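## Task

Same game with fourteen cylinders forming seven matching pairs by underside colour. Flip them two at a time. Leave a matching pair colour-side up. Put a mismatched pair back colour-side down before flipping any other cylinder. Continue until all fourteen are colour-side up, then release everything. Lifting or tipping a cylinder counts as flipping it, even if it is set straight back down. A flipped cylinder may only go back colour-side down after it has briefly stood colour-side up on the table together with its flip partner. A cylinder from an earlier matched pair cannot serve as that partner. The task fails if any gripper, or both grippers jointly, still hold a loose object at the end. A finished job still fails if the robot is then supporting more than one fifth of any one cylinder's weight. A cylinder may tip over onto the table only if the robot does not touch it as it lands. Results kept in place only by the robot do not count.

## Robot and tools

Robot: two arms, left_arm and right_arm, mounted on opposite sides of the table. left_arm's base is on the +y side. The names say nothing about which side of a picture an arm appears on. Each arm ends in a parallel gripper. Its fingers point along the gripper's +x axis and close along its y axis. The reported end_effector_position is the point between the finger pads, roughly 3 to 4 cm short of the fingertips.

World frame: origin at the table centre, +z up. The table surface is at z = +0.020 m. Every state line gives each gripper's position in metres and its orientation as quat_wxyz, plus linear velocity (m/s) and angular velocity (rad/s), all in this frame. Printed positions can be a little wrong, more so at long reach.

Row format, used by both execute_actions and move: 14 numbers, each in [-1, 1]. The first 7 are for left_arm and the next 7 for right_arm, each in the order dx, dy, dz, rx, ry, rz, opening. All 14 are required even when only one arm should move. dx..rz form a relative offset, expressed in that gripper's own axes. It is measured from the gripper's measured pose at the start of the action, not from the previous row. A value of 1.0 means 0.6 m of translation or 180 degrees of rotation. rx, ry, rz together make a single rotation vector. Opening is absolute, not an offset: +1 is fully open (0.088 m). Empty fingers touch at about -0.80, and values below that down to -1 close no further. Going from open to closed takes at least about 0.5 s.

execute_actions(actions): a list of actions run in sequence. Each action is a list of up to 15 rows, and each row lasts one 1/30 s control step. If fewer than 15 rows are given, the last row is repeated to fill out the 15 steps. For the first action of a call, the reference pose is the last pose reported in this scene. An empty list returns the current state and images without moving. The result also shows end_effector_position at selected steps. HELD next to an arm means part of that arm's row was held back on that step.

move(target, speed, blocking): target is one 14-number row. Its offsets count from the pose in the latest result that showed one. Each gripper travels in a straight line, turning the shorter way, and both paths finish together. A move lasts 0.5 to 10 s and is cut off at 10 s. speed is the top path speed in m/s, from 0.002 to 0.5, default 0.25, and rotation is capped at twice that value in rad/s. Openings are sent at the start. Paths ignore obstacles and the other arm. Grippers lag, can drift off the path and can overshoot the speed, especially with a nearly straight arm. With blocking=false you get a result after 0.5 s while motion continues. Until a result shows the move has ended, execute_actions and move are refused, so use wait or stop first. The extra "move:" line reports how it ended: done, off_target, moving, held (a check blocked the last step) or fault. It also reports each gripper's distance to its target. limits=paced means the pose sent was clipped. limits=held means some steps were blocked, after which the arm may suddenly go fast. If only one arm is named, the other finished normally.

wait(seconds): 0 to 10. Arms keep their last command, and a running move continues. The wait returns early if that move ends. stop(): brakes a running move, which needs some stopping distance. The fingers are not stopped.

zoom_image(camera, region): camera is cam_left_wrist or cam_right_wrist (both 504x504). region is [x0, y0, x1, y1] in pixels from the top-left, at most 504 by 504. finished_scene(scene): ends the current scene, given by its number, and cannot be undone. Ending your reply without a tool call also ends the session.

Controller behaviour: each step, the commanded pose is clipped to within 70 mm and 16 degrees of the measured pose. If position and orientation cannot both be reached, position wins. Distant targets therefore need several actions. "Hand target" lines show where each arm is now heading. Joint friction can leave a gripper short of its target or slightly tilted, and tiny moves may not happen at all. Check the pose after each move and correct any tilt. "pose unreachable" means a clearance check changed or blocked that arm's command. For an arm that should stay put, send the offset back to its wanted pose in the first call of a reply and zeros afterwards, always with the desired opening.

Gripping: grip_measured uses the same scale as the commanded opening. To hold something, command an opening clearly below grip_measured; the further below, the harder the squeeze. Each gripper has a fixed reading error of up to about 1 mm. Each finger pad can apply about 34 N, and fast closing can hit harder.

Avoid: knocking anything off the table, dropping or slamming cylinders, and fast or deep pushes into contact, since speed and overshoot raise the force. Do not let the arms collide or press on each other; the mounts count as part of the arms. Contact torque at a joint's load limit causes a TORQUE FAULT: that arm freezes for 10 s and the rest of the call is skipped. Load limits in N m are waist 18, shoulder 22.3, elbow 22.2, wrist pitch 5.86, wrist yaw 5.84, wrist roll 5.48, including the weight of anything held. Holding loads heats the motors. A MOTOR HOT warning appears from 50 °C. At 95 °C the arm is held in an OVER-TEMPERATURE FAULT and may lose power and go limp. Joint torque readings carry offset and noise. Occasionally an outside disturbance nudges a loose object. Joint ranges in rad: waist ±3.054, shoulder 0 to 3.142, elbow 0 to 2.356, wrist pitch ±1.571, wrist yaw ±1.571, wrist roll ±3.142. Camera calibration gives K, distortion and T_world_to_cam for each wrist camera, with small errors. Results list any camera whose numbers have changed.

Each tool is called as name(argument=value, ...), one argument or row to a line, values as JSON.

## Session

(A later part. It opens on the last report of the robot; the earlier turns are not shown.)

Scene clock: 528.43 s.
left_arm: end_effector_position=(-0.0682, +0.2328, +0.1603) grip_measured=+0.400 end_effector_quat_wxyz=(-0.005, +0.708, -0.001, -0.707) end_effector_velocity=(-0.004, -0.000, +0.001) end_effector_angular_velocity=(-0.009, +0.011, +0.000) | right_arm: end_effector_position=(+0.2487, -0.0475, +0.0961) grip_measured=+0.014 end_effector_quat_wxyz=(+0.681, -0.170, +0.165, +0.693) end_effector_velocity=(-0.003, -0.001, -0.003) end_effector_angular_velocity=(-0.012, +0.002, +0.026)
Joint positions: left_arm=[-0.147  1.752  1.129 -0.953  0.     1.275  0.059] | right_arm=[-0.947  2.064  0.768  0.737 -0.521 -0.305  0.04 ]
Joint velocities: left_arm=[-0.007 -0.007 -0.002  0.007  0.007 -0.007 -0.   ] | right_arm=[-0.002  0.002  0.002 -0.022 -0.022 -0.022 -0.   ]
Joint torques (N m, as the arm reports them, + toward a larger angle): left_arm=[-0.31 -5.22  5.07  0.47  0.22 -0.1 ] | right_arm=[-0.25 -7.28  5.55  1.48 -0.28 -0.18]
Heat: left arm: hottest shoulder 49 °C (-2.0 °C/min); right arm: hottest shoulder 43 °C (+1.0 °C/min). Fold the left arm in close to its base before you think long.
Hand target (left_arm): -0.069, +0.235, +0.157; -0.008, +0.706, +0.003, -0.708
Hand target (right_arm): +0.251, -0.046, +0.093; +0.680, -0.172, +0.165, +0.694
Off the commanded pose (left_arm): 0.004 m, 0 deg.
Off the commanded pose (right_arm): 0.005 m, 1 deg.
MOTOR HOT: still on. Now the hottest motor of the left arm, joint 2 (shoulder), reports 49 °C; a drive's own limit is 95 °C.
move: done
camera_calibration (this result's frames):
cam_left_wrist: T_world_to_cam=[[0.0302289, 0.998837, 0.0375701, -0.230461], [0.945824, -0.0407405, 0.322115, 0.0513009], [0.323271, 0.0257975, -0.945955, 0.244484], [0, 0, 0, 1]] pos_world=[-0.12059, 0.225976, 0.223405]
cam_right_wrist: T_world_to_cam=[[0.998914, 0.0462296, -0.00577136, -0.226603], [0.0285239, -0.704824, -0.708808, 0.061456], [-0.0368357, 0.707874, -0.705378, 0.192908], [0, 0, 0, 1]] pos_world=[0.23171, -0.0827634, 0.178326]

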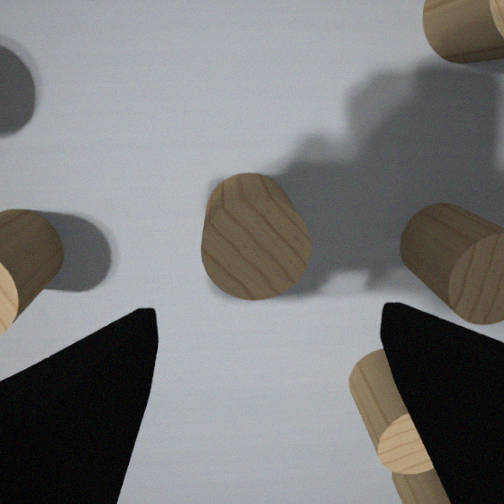

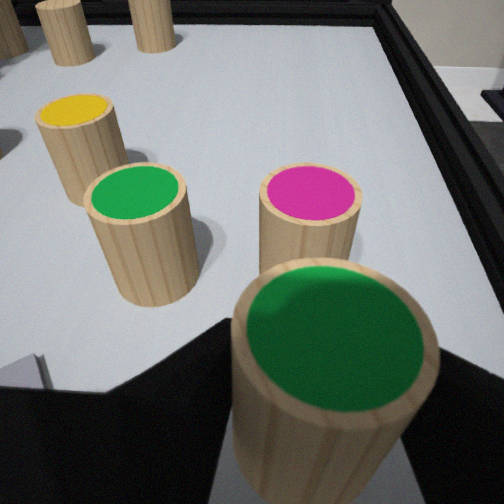

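move(
  target=[0.123,0,0.011,0,0,0.002,0.4,0.026,0,-0.05,0,0,0,-0.4],
  speed=0.07,
)

move(
  target=[0,0,0,0,0,0,0.4,0,0,0,0,0,0,0.5],
)

move(
  target=[0,0,0,0,0,0,-0.4,-0.13,0,0,0,0,0,0.5],
)

move(
  target=[-0.13,0,0,0,0,0,-0.4,-0.053,0.375,0.213,0,-0.151,0,1],
)

move(
  target=[-0.18,0.297,-0.163,0,0,0.165,-0.4,0,0,0,0.99,0,0,1],
  speed=0.5,
)

Scene clock: 535.47 s.
left_arm: end_effector_position=(-0.0742, +0.2315, +0.0899) grip_measured=+0.400 end_effector_quat_wxyz=(-0.000, +0.706, -0.006, -0.708) end_effector_velocity=(+0.000, -0.001, +0.000) end_effector_angular_velocity=(-0.009, -0.005, +0.005) | right_arm: end_effector_position=(+0.2495, -0.0468, +0.0675) grip_measured=+0.015 end_effector_quat_wxyz=(+0.682, -0.169, +0.160, +0.693) end_effector_velocity=(-0.001, -0.001, -0.001) end_effector_angular_velocity=(-0.004, +0.014, +0.000)
Joint positions: left_arm=[-0.165  1.891  0.986 -0.656  0.     1.259  0.059] | right_arm=[-0.948  2.186  0.769  0.867 -0.522 -0.307  0.04 ]
Joint velocities: left_arm=[-0.002 -0.002 -0.002  0.007 -0.007 -0.007 -0.   ] | right_arm=[-0.002 -0.002 -0.002 -0.007 -0.007  0.007  0.   ]
Joint torques (N m, as the arm reports them, + toward a larger angle): left_arm=[-0.29 -5.35  4.33  0.44 -0.01 -0.1 ] | right_arm=[ 0.01 -7.24  3.66  1.74 -0.19  0.01]
Heat: left arm: hottest shoulder 48 °C (-4.1 °C/min); right arm: hottest shoulder 42 °C (+0.0 °C/min). Fold the left arm in close to its base before you think long.
Hand target (left_arm): -0.074, +0.234, +0.087; -0.003, +0.708, -0.003, -0.707
Hand target (right_arm): +0.249, -0.048, +0.062; +0.681, -0.170, +0.165, +0.693
Off the commanded pose (left_arm): 0.004 m, 1 deg.
Off the commanded pose (right_arm): 0.005 m, 1 deg.
MOTOR HOT: still on. Now the hottest motor of the left arm, joint 2 (shoulder), reports 48 °C; a drive's own limit is 95 °C.
move: done
camera_calibration (this result's frames):
cam_left_wrist: T_world_to_cam=[[0.031131, 0.999244, 0.0233033, -0.224998], [0.94727, -0.0369348, 0.3183, 0.0791879], [0.31892, 0.0121655, -0.947703, 0.182842], [0, 0, 0, 1]] pos_world=[-0.12632, 0.225528, 0.153317]
cam_right_wrist: T_world_to_cam=[[0.998911, 0.0466587, 0.000506709, -0.227946], [0.0330107, -0.698965, -0.714394, 0.0411861], [-0.0329785, 0.713632, -0.699744, 0.171181], [0, 0, 0, 1]] pos_world=[0.231983, -0.0827372, 0.149322]

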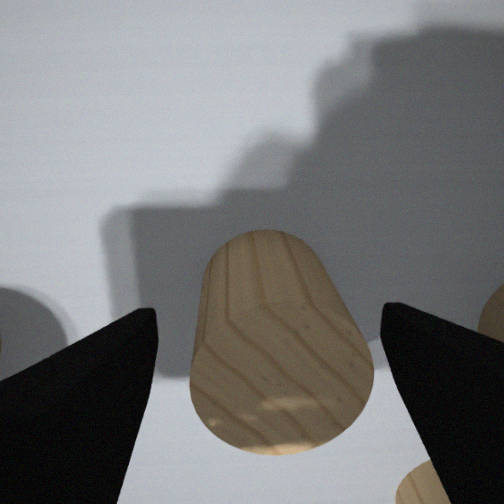

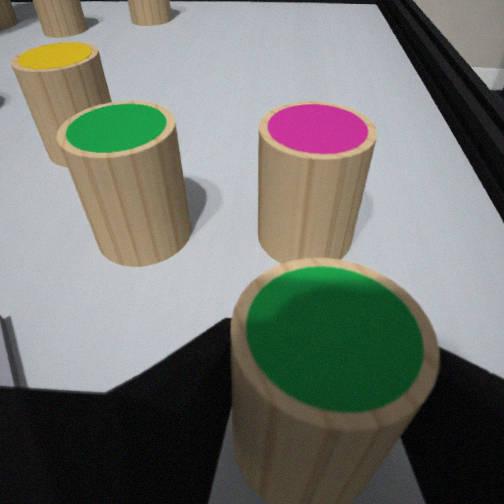

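Scene clock: 536.13 s.
left_arm: end_effector_position=(-0.0742, +0.2315, +0.0899) grip_measured=+0.400 end_effector_quat_wxyz=(-0.000, +0.706, -0.006, -0.708) end_effector_velocity=(+0.001, +0.002, +0.000) end_effector_angular_velocity=(+0.005, -0.009, +0.005) | right_arm: end_effector_position=(+0.2495, -0.0468, +0.0675) grip_measured=+0.498 end_effector_quat_wxyz=(+0.682, -0.169, +0.160, +0.693) end_effector_velocity=(+0.001, +0.001, +0.003) end_effector_angular_velocity=(+0.012, -0.010, +0.007)
Joint positions: left_arm=[-0.165  1.891  0.986 -0.656  0.     1.259  0.059] | right_arm=[-0.948  2.186  0.769  0.867 -0.522 -0.307  0.063]
Joint velocities: left_arm=[-0.002 -0.002 -0.002 -0.007 -0.007 -0.007 -0.   ] | right_arm=[-0.002 -0.002  0.002  0.007 -0.007 -0.007  0.001]
Joint torques (N m, as the arm reports them, + toward a larger angle): left_arm=[ 0.02 -6.06  4.86  0.24  0.06 -0.03] | right_arm=[ 0.05 -8.7   3.46  1.61 -0.17 -0.01]
Heat: left arm: hottest shoulder 48 °C (-4.0 °C/min); right arm: hottest shoulder 42 °C (+0.0 °C/min). Fold the left arm in close to its base before you think long.
Hand target (left_arm): -0.074, +0.231, +0.090; -0.000, +0.706, -0.007, -0.708
Hand target (right_arm): +0.249, -0.047, +0.067; +0.682, -0.169, +0.160, +0.693
Off the commanded pose (left_arm): 0.000 m, 0 deg.
Off the commanded pose (right_arm): 0.000 m, 0 deg.
MOTOR HOT: still on. Now the hottest motor of the left arm, joint 2 (shoulder), reports 48 °C; a drive's own limit is 95 °C.
move: done
camera_calibration (this result's frames):
cam_left_wrist: T_world_to_cam=[[0.031131, 0.999244, 0.0233033, -0.224998], [0.94727, -0.0369348, 0.3183, 0.0791879], [0.31892, 0.0121655, -0.947703, 0.182842], [0, 0, 0, 1]] pos_world=[-0.12632, 0.225528, 0.153317]
cam_right_wrist: T_world_to_cam=[[0.998911, 0.0466587, 0.000506709, -0.227946], [0.0330107, -0.698965, -0.714394, 0.0411861], [-0.0329785, 0.713632, -0.699744, 0.171181], [0, 0, 0, 1]] pos_world=[0.231983, -0.0827372, 0.149322]

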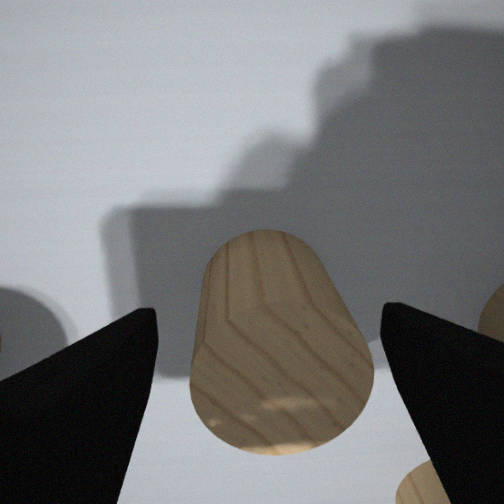

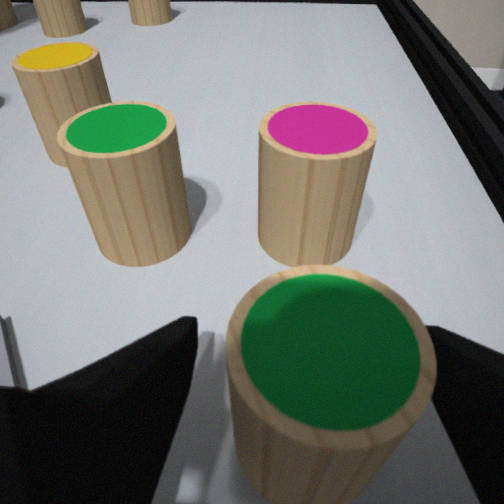

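Scene clock: 537.07 s.
left_arm: end_effector_position=(-0.0742, +0.2316, +0.0899) grip_measured=+0.035 end_effector_quat_wxyz=(-0.000, +0.706, -0.006, -0.708) end_effector_velocity=(+0.002, +0.005, +0.000) end_effector_angular_velocity=(+0.019, -0.014, +0.005) | right_arm: end_effector_position=(+0.2519, -0.1135, +0.1021) grip_measured=+0.500 end_effector_quat_wxyz=(+0.683, -0.168, +0.160, +0.693) end_effector_velocity=(+0.001, -0.001, +0.006) end_effector_angular_velocity=(+0.016, -0.015, +0.002)
Joint positions: left_arm=[-0.165  1.891  0.986 -0.657  0.     1.259  0.041] | right_arm=[-1.088  1.922  0.555  0.77  -0.638 -0.394  0.063]
Joint velocities: left_arm=[-0.002 -0.002 -0.002 -0.022 -0.007 -0.007 -0.   ] | right_arm=[-0.007 -0.017 -0.007  0.007 -0.007 -0.007 -0.   ]
Joint torques (N m, as the arm reports them, + toward a larger angle): left_arm=[-0.04 -6.07  4.87  0.33  0.06  0.  ] | right_arm=[-0.38 -8.04  2.64  1.28 -0.36 -0.14]
Heat: left arm: hottest shoulder 48 °C (-4.0 °C/min); right arm: hottest shoulder 43 °C (+1.0 °C/min). Fold the left arm in close to its base before you think long.
Hand target (left_arm): -0.074, +0.231, +0.090; -0.000, +0.706, -0.007, -0.708
Hand target (right_arm): +0.250, -0.116, +0.103; +0.682, -0.170, +0.160, +0.693
Off the commanded pose (left_arm): 0.000 m, 0 deg.
Off the commanded pose (right_arm): 0.003 m, 0 deg.
MOTOR HOT: still on. Now the hottest motor of the left arm, joint 2 (shoulder), reports 48 °C; a drive's own limit is 95 °C.
move: done
camera_calibration (this result's frames):
cam_left_wrist: T_world_to_cam=[[0.0311253, 0.999226, 0.0240341, -0.225219], [0.947193, -0.0371653, 0.318502, 0.079174], [0.319149, 0.0128515, -0.947617, 0.182672], [0, 0, 0, 1]] pos_world=[-0.126283, 0.22564, 0.153299]
cam_right_wrist: T_world_to_cam=[[0.999032, 0.0439819, -0.00107788, -0.227453], [0.0299831, -0.698576, -0.714907, 0.0200562], [-0.032196, 0.714183, -0.699218, 0.242888], [0, 0, 0, 1]] pos_world=[0.234451, -0.149452, 0.183925]

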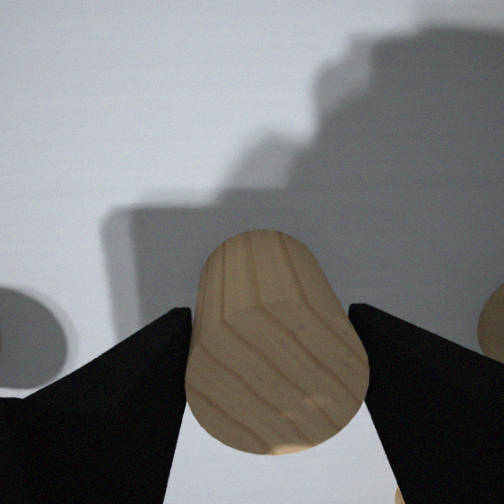

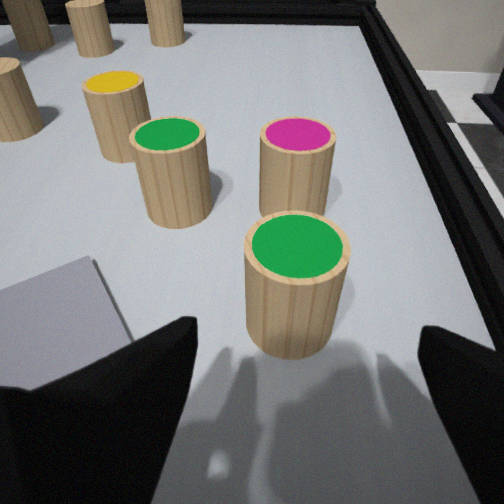

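Scene clock: 538.63 s.
left_arm: end_effector_position=(-0.0732, +0.2351, +0.1617) grip_measured=+0.034 end_effector_quat_wxyz=(-0.007, +0.708, +0.000, -0.706) end_effector_velocity=(+0.004, +0.003, -0.000) end_effector_angular_velocity=(+0.014, -0.028, +0.019) | right_arm: end_effector_position=(+0.0263, -0.0909, +0.2243) grip_measured=+1.000 end_effector_quat_wxyz=(+0.700, -0.003, +0.001, +0.714) end_effector_velocity=(-0.002, +0.000, +0.003) end_effector_angular_velocity=(+0.012, -0.005, +0.000)
Joint positions: left_arm=[-0.165  1.753  1.135 -0.965  0.001  1.259  0.041] | right_arm=[-0.171  1.639  0.287  1.348  0.177 -0.002  0.088]
Joint velocities: left_arm=[-0.002  0.002  0.002 -0.022 -0.022 -0.022 -0.   ] | right_arm=[ 0.007 -0.002  0.002  0.007  0.007 -0.007  0.   ]
Joint torques (N m, as the arm reports them, + toward a larger angle): left_arm=[-0.13 -7.25  6.8  -0.01  0.04 -0.03] | right_arm=[ 0.47 -5.29  5.07  1.98  0.07  0.02]
Heat: left arm: hottest shoulder 48 °C (-3.0 °C/min); right arm: hottest shoulder 42 °C (+0.0 °C/min). Fold the left arm in close to its base before you think long.
Hand target (left_arm): -0.075, +0.232, +0.168; -0.001, +0.706, -0.006, -0.708
Hand target (right_arm): +0.025, -0.089, +0.228; +0.700, +0.002, -0.003, +0.714
Off the commanded pose (left_arm): 0.007 m, 1 deg.
Off the commanded pose (right_arm): 0.006 m, 1 deg.
MOTOR HOT: still on. Now the hottest motor of the left arm, joint 2 (shoulder), reports 48 °C; a drive's own limit is 95 °C.
move: done
camera_calibration (this result's frames):
cam_left_wrist: T_world_to_cam=[[0.0313073, 0.998578, 0.0431375, -0.233348], [0.945281, -0.0436039, 0.323332, 0.0560953], [0.324753, 0.0306544, -0.945302, 0.246248], [0, 0, 0, 1]] pos_world=[-0.12569, 0.227914, 0.224707]
cam_right_wrist: T_world_to_cam=[[0.998731, 0.0497339, 0.00792555, -0.00445151], [0.0227238, -0.304584, -0.952215, 0.219232], [-0.0449434, 0.951186, -0.305327, 0.238523], [0, 0, 0, 1]] pos_world=[0.0101841, -0.159884, 0.281619]

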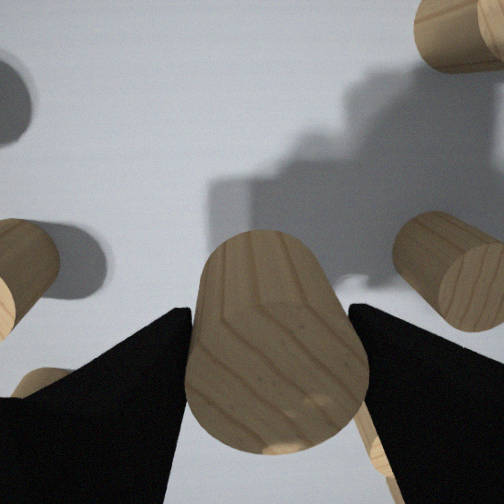

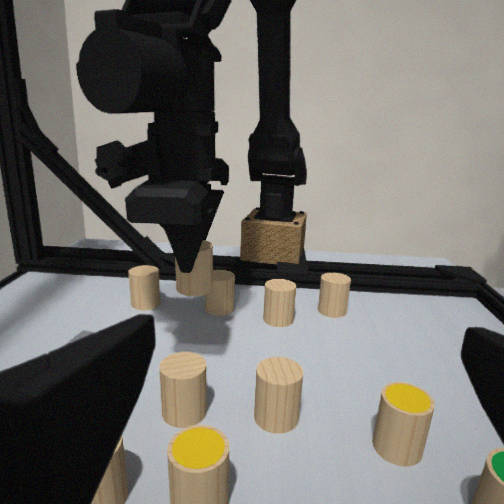

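Scene clock: 542.33 s.
left_arm: end_effector_position=(+0.0213, +0.0579, +0.2670) grip_measured=+0.033 end_effector_quat_wxyz=(+0.171, +0.688, -0.179, -0.683) end_effector_velocity=(-0.002, +0.001, +0.001) end_effector_angular_velocity=(+0.002, -0.010, -0.010) | right_arm: end_effector_position=(+0.0264, -0.0909, +0.2244) grip_measured=+1.000 end_effector_quat_wxyz=(+0.016, +0.700, +0.714, +0.013) end_effector_velocity=(-0.000, -0.001, -0.005) end_effector_angular_velocity=(-0.022, +0.003, +0.005)
Joint positions: left_arm=[ 0.154  1.898  1.639 -0.812 -0.005  1.581  0.041] | right_arm=[-0.171  1.639  0.287  1.348  0.178  3.1    0.088]
Joint velocities: left_arm=[-0.007 -0.002  0.002 -0.007 -0.007  0.007  0.   ] | right_arm=[-0.002 -0.002 -0.002 -0.022 -0.007  0.007  0.   ]
Joint torques (N m, as the arm reports them, + toward a larger angle): left_arm=[ 0.21 -7.23  8.21  1.29  0.21  0.08] | right_arm=[ 0.04 -5.23  4.03  1.81 -0.01  0.2 ]
Heat: left arm: hottest shoulder 48 °C (-3.0 °C/min); right arm: hottest shoulder 42 °C (-1.0 °C/min). Fold the left arm in close to its base before you think long.
Hand target (left_arm): +0.022, +0.054, +0.269; +0.173, +0.685, -0.183, -0.683
Hand target (right_arm): +0.026, -0.091, +0.224; +0.014, +0.700, +0.714, +0.011
Off the commanded pose (left_arm): 0.004 m, 1 deg.
Off the commanded pose (right_arm): 0.000 m, 0 deg.
MOTOR HOT: still on. Now the hottest motor of the left arm, joint 2 (shoulder), reports 48 °C; a drive's own limit is 95 °C.
move: done
camera_calibration (this result's frames):
cam_left_wrist: T_world_to_cam=[[0.0343834, 0.892115, -0.450498, 0.0739665], [0.944744, 0.118023, 0.305825, -0.0797312], [0.326, -0.43612, -0.838763, 0.319069], [0, 0, 0, 1]] pos_world=[-0.031234, 0.0825758, 0.325328]
cam_right_wrist: T_world_to_cam=[[-0.998851, 0.00859591, -0.0471501, 0.0567995], [-0.0475738, -0.297086, 0.953665, -0.205851], [-0.00581003, 0.954812, 0.297154, 0.102644], [0, 0, 0, 1]] pos_world=[0.0475375, -0.15965, 0.16849]

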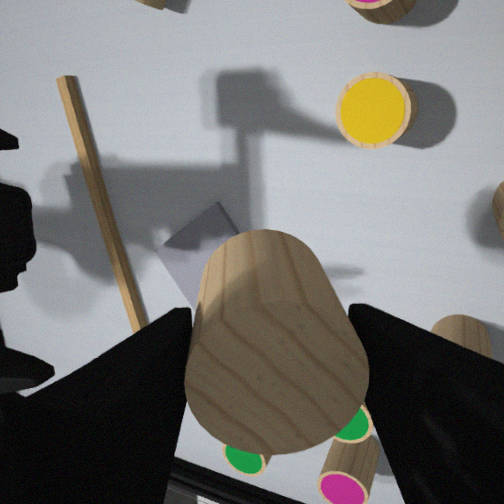

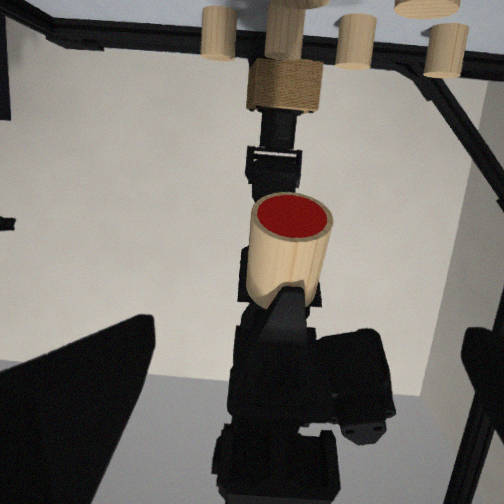

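move(
  target=[0,0,0,0,0,0,-0.4,0.206,0.004,-0.008,0.012,0,0,1],
  speed=0.15,
)

move(
  target=[0,0,0,0,0,0,-0.4,0,0,0,0,0,0,-0.4],
)

move(
  target=[0,0,0,0,0,0,0.45,0,0,0,0,0,0,-0.4],
)

move(
  target=[-0.115,0,0,0,0,0,0.45,0,0,0,0,0,0,-0.4],
)

move(
  target=[0,0,0,0,0,0,0.45,0,0,0,-0.99,0,0,-0.4],
  speed=0.5,
)

move(
  target=[0.073,-0.447,-0.005,0,0,-0.16,0.4,-0.01,-0.147,-0.228,-0.01,0.155,0,-0.4],
)

Scene clock: 547.97 s.
left_arm: end_effector_position=(+0.0215, +0.0577, +0.2669) grip_measured=+0.033 end_effector_quat_wxyz=(+0.171, +0.688, -0.179, -0.683) end_effector_velocity=(-0.000, +0.001, +0.001) end_effector_angular_velocity=(+0.002, -0.003, +0.007) | right_arm: end_effector_position=(+0.0253, +0.0296, +0.2320) grip_measured=+1.000 end_effector_quat_wxyz=(+0.003, +0.700, +0.714, +0.005) end_effector_velocity=(-0.000, +0.002, -0.002) end_effector_angular_velocity=(-0.007, -0.023, +0.005)
Joint positions: left_arm=[ 0.155  1.898  1.64  -0.812 -0.005  1.581  0.041] | right_arm=[-0.238  1.95   0.782  1.171  0.111  3.131  0.088]
Joint velocities: left_arm=[-0.002 -0.002  0.002 -0.007 -0.007 -0.007  0.   ] | right_arm=[-0.002  0.007  0.007 -0.007 -0.007 -0.022  0.   ]
Joint torques (N m, as the arm reports them, + toward a larger angle): left_arm=[ 0.03 -7.94  6.76  1.    0.05 -0.03] | right_arm=[-0.18 -6.95  6.18  1.67 -0.14  0.17]
Heat: left arm: hottest shoulder 48 °C (-2.0 °C/min); right arm: hottest shoulder 41 °C (-2.0 °C/min). Fold the left arm in close to its base before you think long.
Hand target (left_arm): +0.021, +0.058, +0.267; +0.171, +0.688, -0.179, -0.683
Hand target (right_arm): +0.026, +0.033, +0.229; +0.003, +0.700, +0.714, +0.000
Off the commanded pose (left_arm): 0.000 m, 0 deg.
Off the commanded pose (right_arm): 0.005 m, 1 deg.
MOTOR HOT: still on. Now the hottest motor of the left arm, joint 2 (shoulder), reports 48 °C; a drive's own limit is 95 °C.
move: done
camera_calibration (this result's frames):
cam_left_wrist: T_world_to_cam=[[0.0340554, 0.892123, -0.450508, 0.0741129], [0.944823, 0.11821, 0.305509, -0.0797286], [0.325806, -0.436055, -0.838872, 0.318922], [0, 0, 0, 1]] pos_world=[-0.0311012, 0.0823744, 0.325281]
cam_right_wrist: T_world_to_cam=[[-0.999833, 0.0092037, -0.015786, 0.0477861], [-0.0178327, -0.302938, 0.952843, -0.177766], [0.00398751, 0.952966, 0.303051, -0.0162835], [0, 0, 0, 1]] pos_world=[0.044673, -0.0387743, 0.175072]

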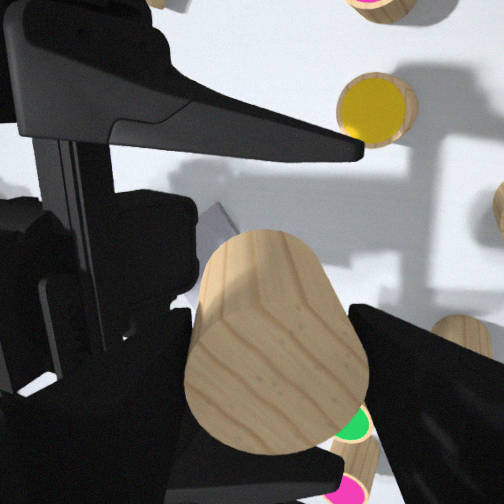

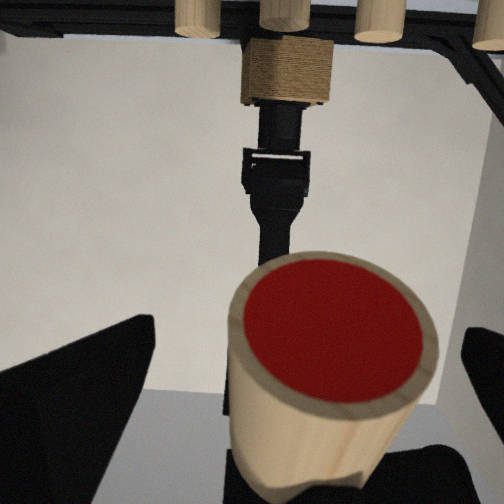

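Scene clock: 548.47 s.
left_arm: end_effector_position=(+0.0211, +0.0577, +0.2669) grip_measured=+0.033 end_effector_quat_wxyz=(+0.171, +0.687, -0.179, -0.683) end_effector_velocity=(-0.000, +0.002, -0.001) end_effector_angular_velocity=(+0.007, -0.010, -0.005) | right_arm: end_effector_position=(+0.0258, +0.0297, +0.2321) grip_measured=+0.015 end_effector_quat_wxyz=(+0.003, +0.701, +0.714, +0.005) end_effector_velocity=(+0.000, -0.001, +0.004) end_effector_angular_velocity=(+0.012, -0.006, +0.005)
Joint positions: left_arm=[ 0.154  1.898  1.64  -0.812 -0.004  1.581  0.041] | right_arm=[-0.238  1.95   0.782  1.171  0.112  3.13   0.04 ]
Joint velocities: left_arm=[-0.002 -0.002 -0.002 -0.007 -0.007  0.007 -0.   ] | right_arm=[-0.002 -0.007 -0.002  0.007 -0.007 -0.007 -0.   ]
Joint torques (N m, as the arm reports them, + toward a larger angle): left_arm=[-0.05 -7.84  6.78  1.02  0.    0.  ] | right_arm=[ 0.13 -8.51  4.95  1.84 -0.03 -0.02]
Heat: left arm: hottest shoulder 48 °C (-2.0 °C/min); right arm: hottest shoulder 41 °C (-2.0 °C/min). Fold the left arm in close to its base before you think long.
Hand target (left_arm): +0.021, +0.058, +0.267; +0.171, +0.687, -0.179, -0.683
Hand target (right_arm): +0.025, +0.030, +0.232; +0.003, +0.700, +0.714, +0.005
Off the commanded pose (left_arm): 0.000 m, 0 deg.
Off the commanded pose (right_arm): 0.000 m, 0 deg.
MOTOR HOT: still on. Now the hottest motor of the left arm, joint 2 (shoulder), reports 48 °C; a drive's own limit is 95 °C.
move: done
camera_calibration (this result's frames):
cam_left_wrist: T_world_to_cam=[[0.0336707, 0.892114, -0.450555, 0.0741452], [0.945272, 0.117964, 0.304214, -0.0790489], [0.324542, -0.43614, -0.839318, 0.319186], [0, 0, 0, 1]] pos_world=[-0.0313631, 0.0823884, 0.325352]
cam_right_wrist: T_world_to_cam=[[-0.999813, 0.0107364, -0.0161121, 0.0483009], [-0.0186099, -0.303277, 0.952721, -0.177767], [0.00534239, 0.952842, 0.30342, -0.0164632], [0, 0, 0, 1]] pos_world=[0.0450716, -0.0387443, 0.175135]

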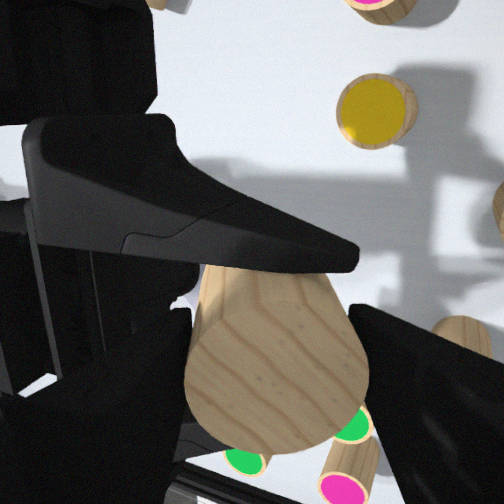

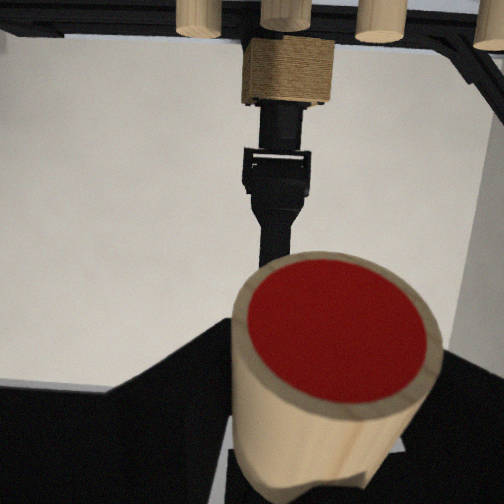

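Scene clock: 549.13 s.
left_arm: end_effector_position=(+0.0211, +0.0577, +0.2669) grip_measured=+0.448 end_effector_quat_wxyz=(+0.171, +0.687, -0.179, -0.683) end_effector_velocity=(+0.002, +0.002, +0.002) end_effector_angular_velocity=(+0.002, -0.003, +0.012) | right_arm: end_effector_position=(+0.0258, +0.0297, +0.2321) grip_measured=+0.015 end_effector_quat_wxyz=(+0.003, +0.701, +0.714, +0.005) end_effector_velocity=(+0.000, -0.001, +0.002) end_effector_angular_velocity=(+0.007, -0.006, +0.005)
Joint positions: left_arm=[ 0.154  1.898  1.64  -0.812 -0.004  1.581  0.061] | right_arm=[-0.238  1.95   0.782  1.171  0.112  3.13   0.04 ]
Joint velocities: left_arm=[ 0.002 -0.007 -0.002 -0.007 -0.007 -0.007  0.001] | right_arm=[-0.002 -0.002 -0.002  0.007 -0.007 -0.007 -0.   ]
Joint torques (N m, as the arm reports them, + toward a larger angle): left_arm=[ 0.1  -7.94  6.8   1.    0.04  0.01] | right_arm=[ 0.04 -8.51  4.96  1.84  0.   -0.03]
Heat: left arm: hottest shoulder 48 °C (-2.0 °C/min); right arm: hottest shoulder 42 °C (-1.0 °C/min). Fold the left arm in close to its base before you think long.
Hand target (left_arm): +0.021, +0.058, +0.267; +0.171, +0.687, -0.179, -0.683
Hand target (right_arm): +0.026, +0.030, +0.232; +0.003, +0.701, +0.714, +0.005
Off the commanded pose (left_arm): 0.000 m, 0 deg.
Off the commanded pose (right_arm): 0.000 m, 0 deg.
MOTOR HOT: still on. Now the hottest motor of the left arm, joint 2 (shoulder), reports 48 °C; a drive's own limit is 95 °C.
move: done
camera_calibration (this result's frames):
cam_left_wrist: T_world_to_cam=[[0.0340518, 0.892103, -0.450547, 0.0741359], [0.945255, 0.117647, 0.304387, -0.0790765], [0.32455, -0.436247, -0.839259, 0.319176], [0, 0, 0, 1]] pos_world=[-0.0313655, 0.0824059, 0.325343]
cam_right_wrist: T_world_to_cam=[[-0.999813, 0.0107364, -0.0161121, 0.0483009], [-0.0186099, -0.303277, 0.952721, -0.177767], [0.00534239, 0.952842, 0.30342, -0.0164632], [0, 0, 0, 1]] pos_world=[0.0450716, -0.0387443, 0.175135]

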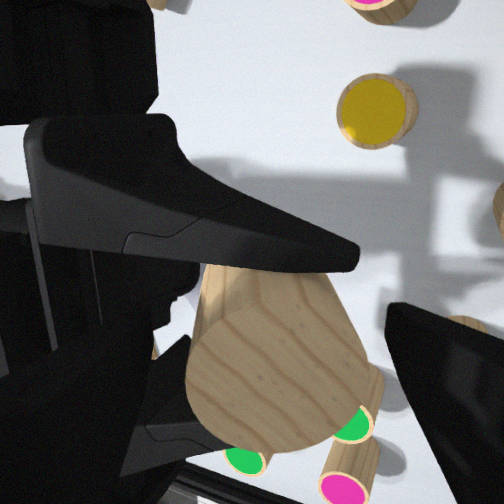

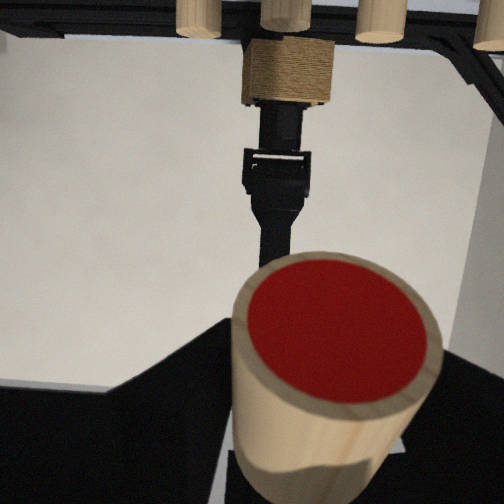

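Scene clock: 550.00 s.
left_arm: end_effector_position=(+0.0212, +0.0906, +0.3223) grip_measured=+0.450 end_effector_quat_wxyz=(+0.167, +0.688, -0.176, -0.684) end_effector_velocity=(-0.002, +0.003, +0.001) end_effector_angular_velocity=(+0.012, +0.003, -0.012) | right_arm: end_effector_position=(+0.0258, +0.0297, +0.2319) grip_measured=+0.015 end_effector_quat_wxyz=(+0.003, +0.701, +0.714, +0.005) end_effector_velocity=(+0.002, -0.000, +0.002) end_effector_angular_velocity=(+0.007, -0.006, -0.010)
Joint positions: left_arm=[ 0.154  1.793  1.729 -1.019 -0.004  1.582  0.061] | right_arm=[-0.238  1.95   0.782  1.17   0.112  3.13   0.04 ]
Joint velocities: left_arm=[-0.002 -0.002  0.007 -0.022  0.007  0.007 -0.   ] | right_arm=[-0.002 -0.002 -0.002  0.007  0.007 -0.007 -0.   ]
Joint torques (N m, as the arm reports them, + toward a larger angle): left_arm=[-0.21 -7.62  7.65  0.77  0.03 -0.12] | right_arm=[ 0.07 -8.5   4.91  1.93  0.   -0.03]
Heat: left arm: hottest shoulder 48 °C (-1.0 °C/min); right arm: hottest shoulder 42 °C (-1.0 °C/min). Fold the left arm in close to its base before you think long.
Hand target (left_arm): +0.021, +0.091, +0.328; +0.171, +0.687, -0.179, -0.683
Hand target (right_arm): +0.026, +0.030, +0.232; +0.003, +0.700, +0.714, +0.005
Off the commanded pose (left_arm): 0.005 m, 1 deg.
Off the commanded pose (right_arm): 0.000 m, 0 deg.
MOTOR HOT: still on. Now the hottest motor of the left arm, joint 2 (shoulder), reports 48 °C; a drive's own limit is 95 °C.
move: done
camera_calibration (this result's frames):
cam_left_wrist: T_world_to_cam=[[0.0352088, 0.897167, -0.440286, 0.0659045], [0.945196, 0.1132, 0.306251, -0.100068], [0.324598, -0.42694, -0.844013, 0.38062], [0, 0, 0, 1]] pos_world=[-0.0312852, 0.114702, 0.380911]
cam_right_wrist: T_world_to_cam=[[-0.99981, 0.010718, -0.0162725, 0.0483345], [-0.0187512, -0.302196, 0.953061, -0.177637], [0.00529749, 0.953186, 0.302339, -0.0161467], [0, 0, 0, 1]] pos_world=[0.0450799, -0.0388084, 0.174967]

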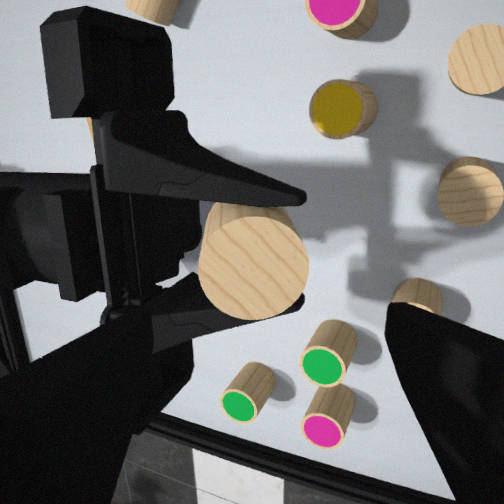

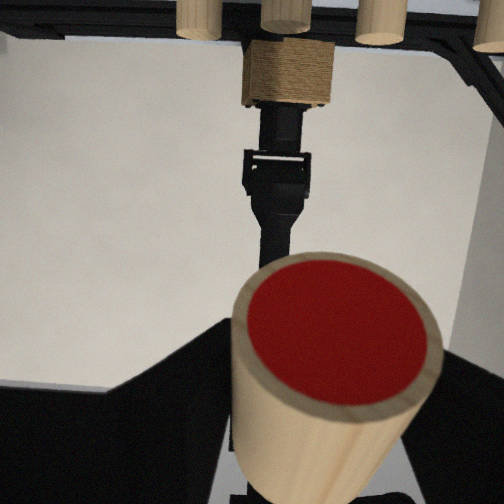

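Scene clock: 553.70 s.
left_arm: end_effector_position=(+0.0212, +0.0906, +0.3221) grip_measured=+0.450 end_effector_quat_wxyz=(+0.166, +0.688, -0.175, -0.684) end_effector_velocity=(-0.002, +0.001, -0.001) end_effector_angular_velocity=(+0.007, +0.010, +0.001) | right_arm: end_effector_position=(+0.0259, +0.0297, +0.2319) grip_measured=+0.016 end_effector_quat_wxyz=(+0.701, +0.010, +0.009, +0.713) end_effector_velocity=(-0.000, -0.001, -0.005) end_effector_angular_velocity=(-0.022, -0.010, -0.005)
Joint positions: left_arm=[ 0.154  1.793  1.729 -1.019 -0.004  1.582  0.061] | right_arm=[-0.238  1.95   0.782  1.17   0.112  0.028  0.04 ]
Joint velocities: left_arm=[-0.002  0.002  0.002 -0.007  0.007 -0.007  0.   ] | right_arm=[ 0.002 -0.002 -0.002 -0.022  0.007 -0.007 -0.   ]
Joint torques (N m, as the arm reports them, + toward a larger angle): left_arm=[ 0.   -7.22  6.69  0.97  0.05 -0.01] | right_arm=[ 0.11 -8.53  4.91  1.85 -0.01 -0.2 ]
Heat: left arm: hottest shoulder 48 °C (-1.0 °C/min); right arm: hottest shoulder 42 °C (-1.0 °C/min). Fold the left arm in close to its base before you think long.
Hand target (left_arm): +0.021, +0.091, +0.322; +0.166, +0.688, -0.175, -0.684
Hand target (right_arm): +0.026, +0.030, +0.232; +0.701, +0.008, +0.007, +0.714
Off the commanded pose (left_arm): 0.000 m, 0 deg.
Off the commanded pose (right_arm): 0.000 m, 0 deg.
MOTOR HOT: still on. Now the hottest motor of the left arm, joint 2 (shoulder), reports 48 °C; a drive's own limit is 95 °C.
move: done
camera_calibration (this result's frames):
cam_left_wrist: T_world_to_cam=[[0.0352092, 0.897335, -0.439944, 0.0657477], [0.945196, 0.113083, 0.306295, -0.100019], [0.324599, -0.426618, -0.844176, 0.380494], [0, 0, 0, 1]] pos_world=[-0.0312853, 0.114638, 0.380764]
cam_right_wrist: T_world_to_cam=[[0.998635, 0.0470604, -0.0226722, -0.00286311], [-0.00756963, -0.299074, -0.9542, 0.264244], [-0.0516857, 0.953069, -0.298309, 0.124609], [0, 0, 0, 1]] pos_world=[0.0112999, -0.0395974, 0.289248]

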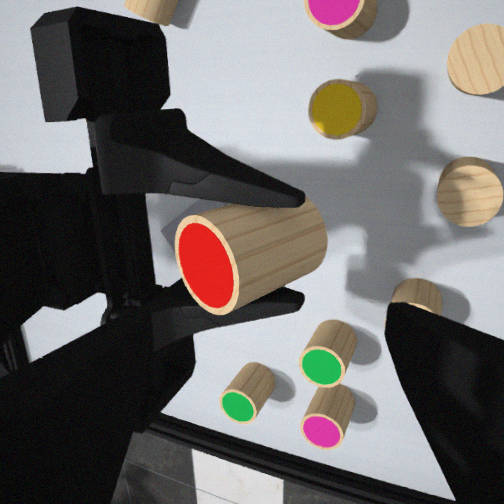

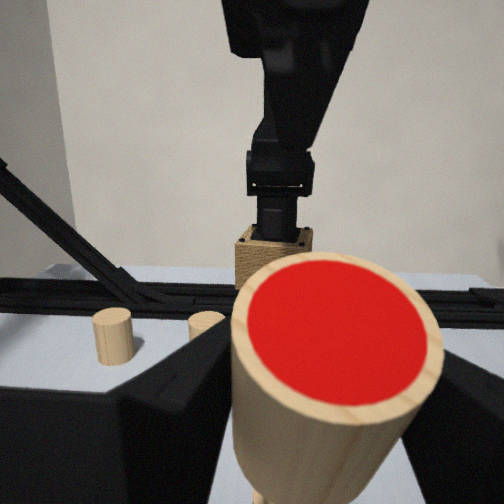

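Scene clock: 555.23 s.
left_arm: end_effector_position=(+0.0272, +0.3063, +0.1582) grip_measured=+0.400 end_effector_quat_wxyz=(-0.009, +0.708, +0.004, -0.706) end_effector_velocity=(+0.000, +0.008, -0.004) end_effector_angular_velocity=(+0.022, -0.007, +0.005) | right_arm: end_effector_position=(+0.1107, +0.0233, +0.0967) grip_measured=+0.016 end_effector_quat_wxyz=(+0.681, -0.170, +0.166, +0.693) end_effector_velocity=(+0.000, +0.000, -0.002) end_effector_angular_velocity=(-0.021, -0.001, +0.007)
Joint positions: left_arm=[ 0.18   1.438  0.797 -0.948 -0.004  1.6    0.059] | right_arm=[-0.486  2.116  0.847  0.786 -0.119 -0.064  0.04 ]
Joint velocities: left_arm=[-0.002 -0.007 -0.022 -0.007 -0.007 -0.007 -0.   ] | right_arm=[-0.002 -0.002  0.012 -0.037 -0.007 -0.007 -0.   ]
Joint torques (N m, as the arm reports them, + toward a larger angle): left_arm=[ 0.18 -4.61  4.75  0.39 -0.15  0.08] | right_arm=[-0.09 -7.7   5.54  1.6  -0.18 -0.17]
Heat: left arm: hottest shoulder 48 °C (-1.0 °C/min); right arm: hottest shoulder 42 °C (+0.0 °C/min). Fold the left arm in close to its base before you think long.
Hand target (left_arm): +0.029, +0.308, +0.158; -0.008, +0.710, +0.002, -0.704
Hand target (right_arm): +0.112, +0.025, +0.093; +0.679, -0.174, +0.166, +0.693
Off the commanded pose (left_arm): 0.001 m, 0 deg.
Off the commanded pose (right_arm): 0.005 m, 1 deg.
MOTOR HOT: still on. Now the hottest motor of the left arm, joint 2 (shoulder), reports 48 °C; a drive's own limit is 95 °C.
move: done
camera_calibration (this result's frames):
cam_left_wrist: T_world_to_cam=[[0.0282616, 0.998309, 0.0508069, -0.308473], [0.9452, -0.0432279, 0.323616, -0.0347909], [0.325265, 0.0388767, -0.944823, 0.205557], [0, 0, 0, 1]] pos_world=[-0.0252582, 0.298456, 0.221146]
cam_right_wrist: T_world_to_cam=[[0.998939, 0.0454963, -0.00713059, -0.0918576], [0.0271409, -0.70672, -0.706972, 0.115728], [-0.037204, 0.706029, -0.707205, 0.138383], [0, 0, 0, 1]] pos_world=[0.0937676, -0.0117362, 0.179027]

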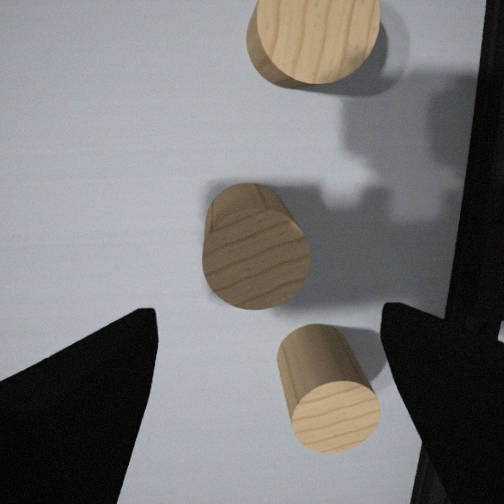

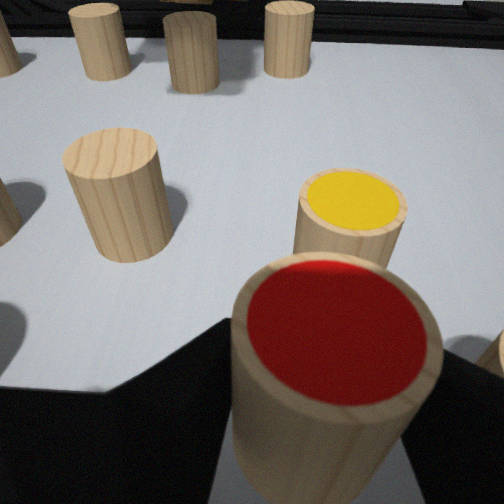

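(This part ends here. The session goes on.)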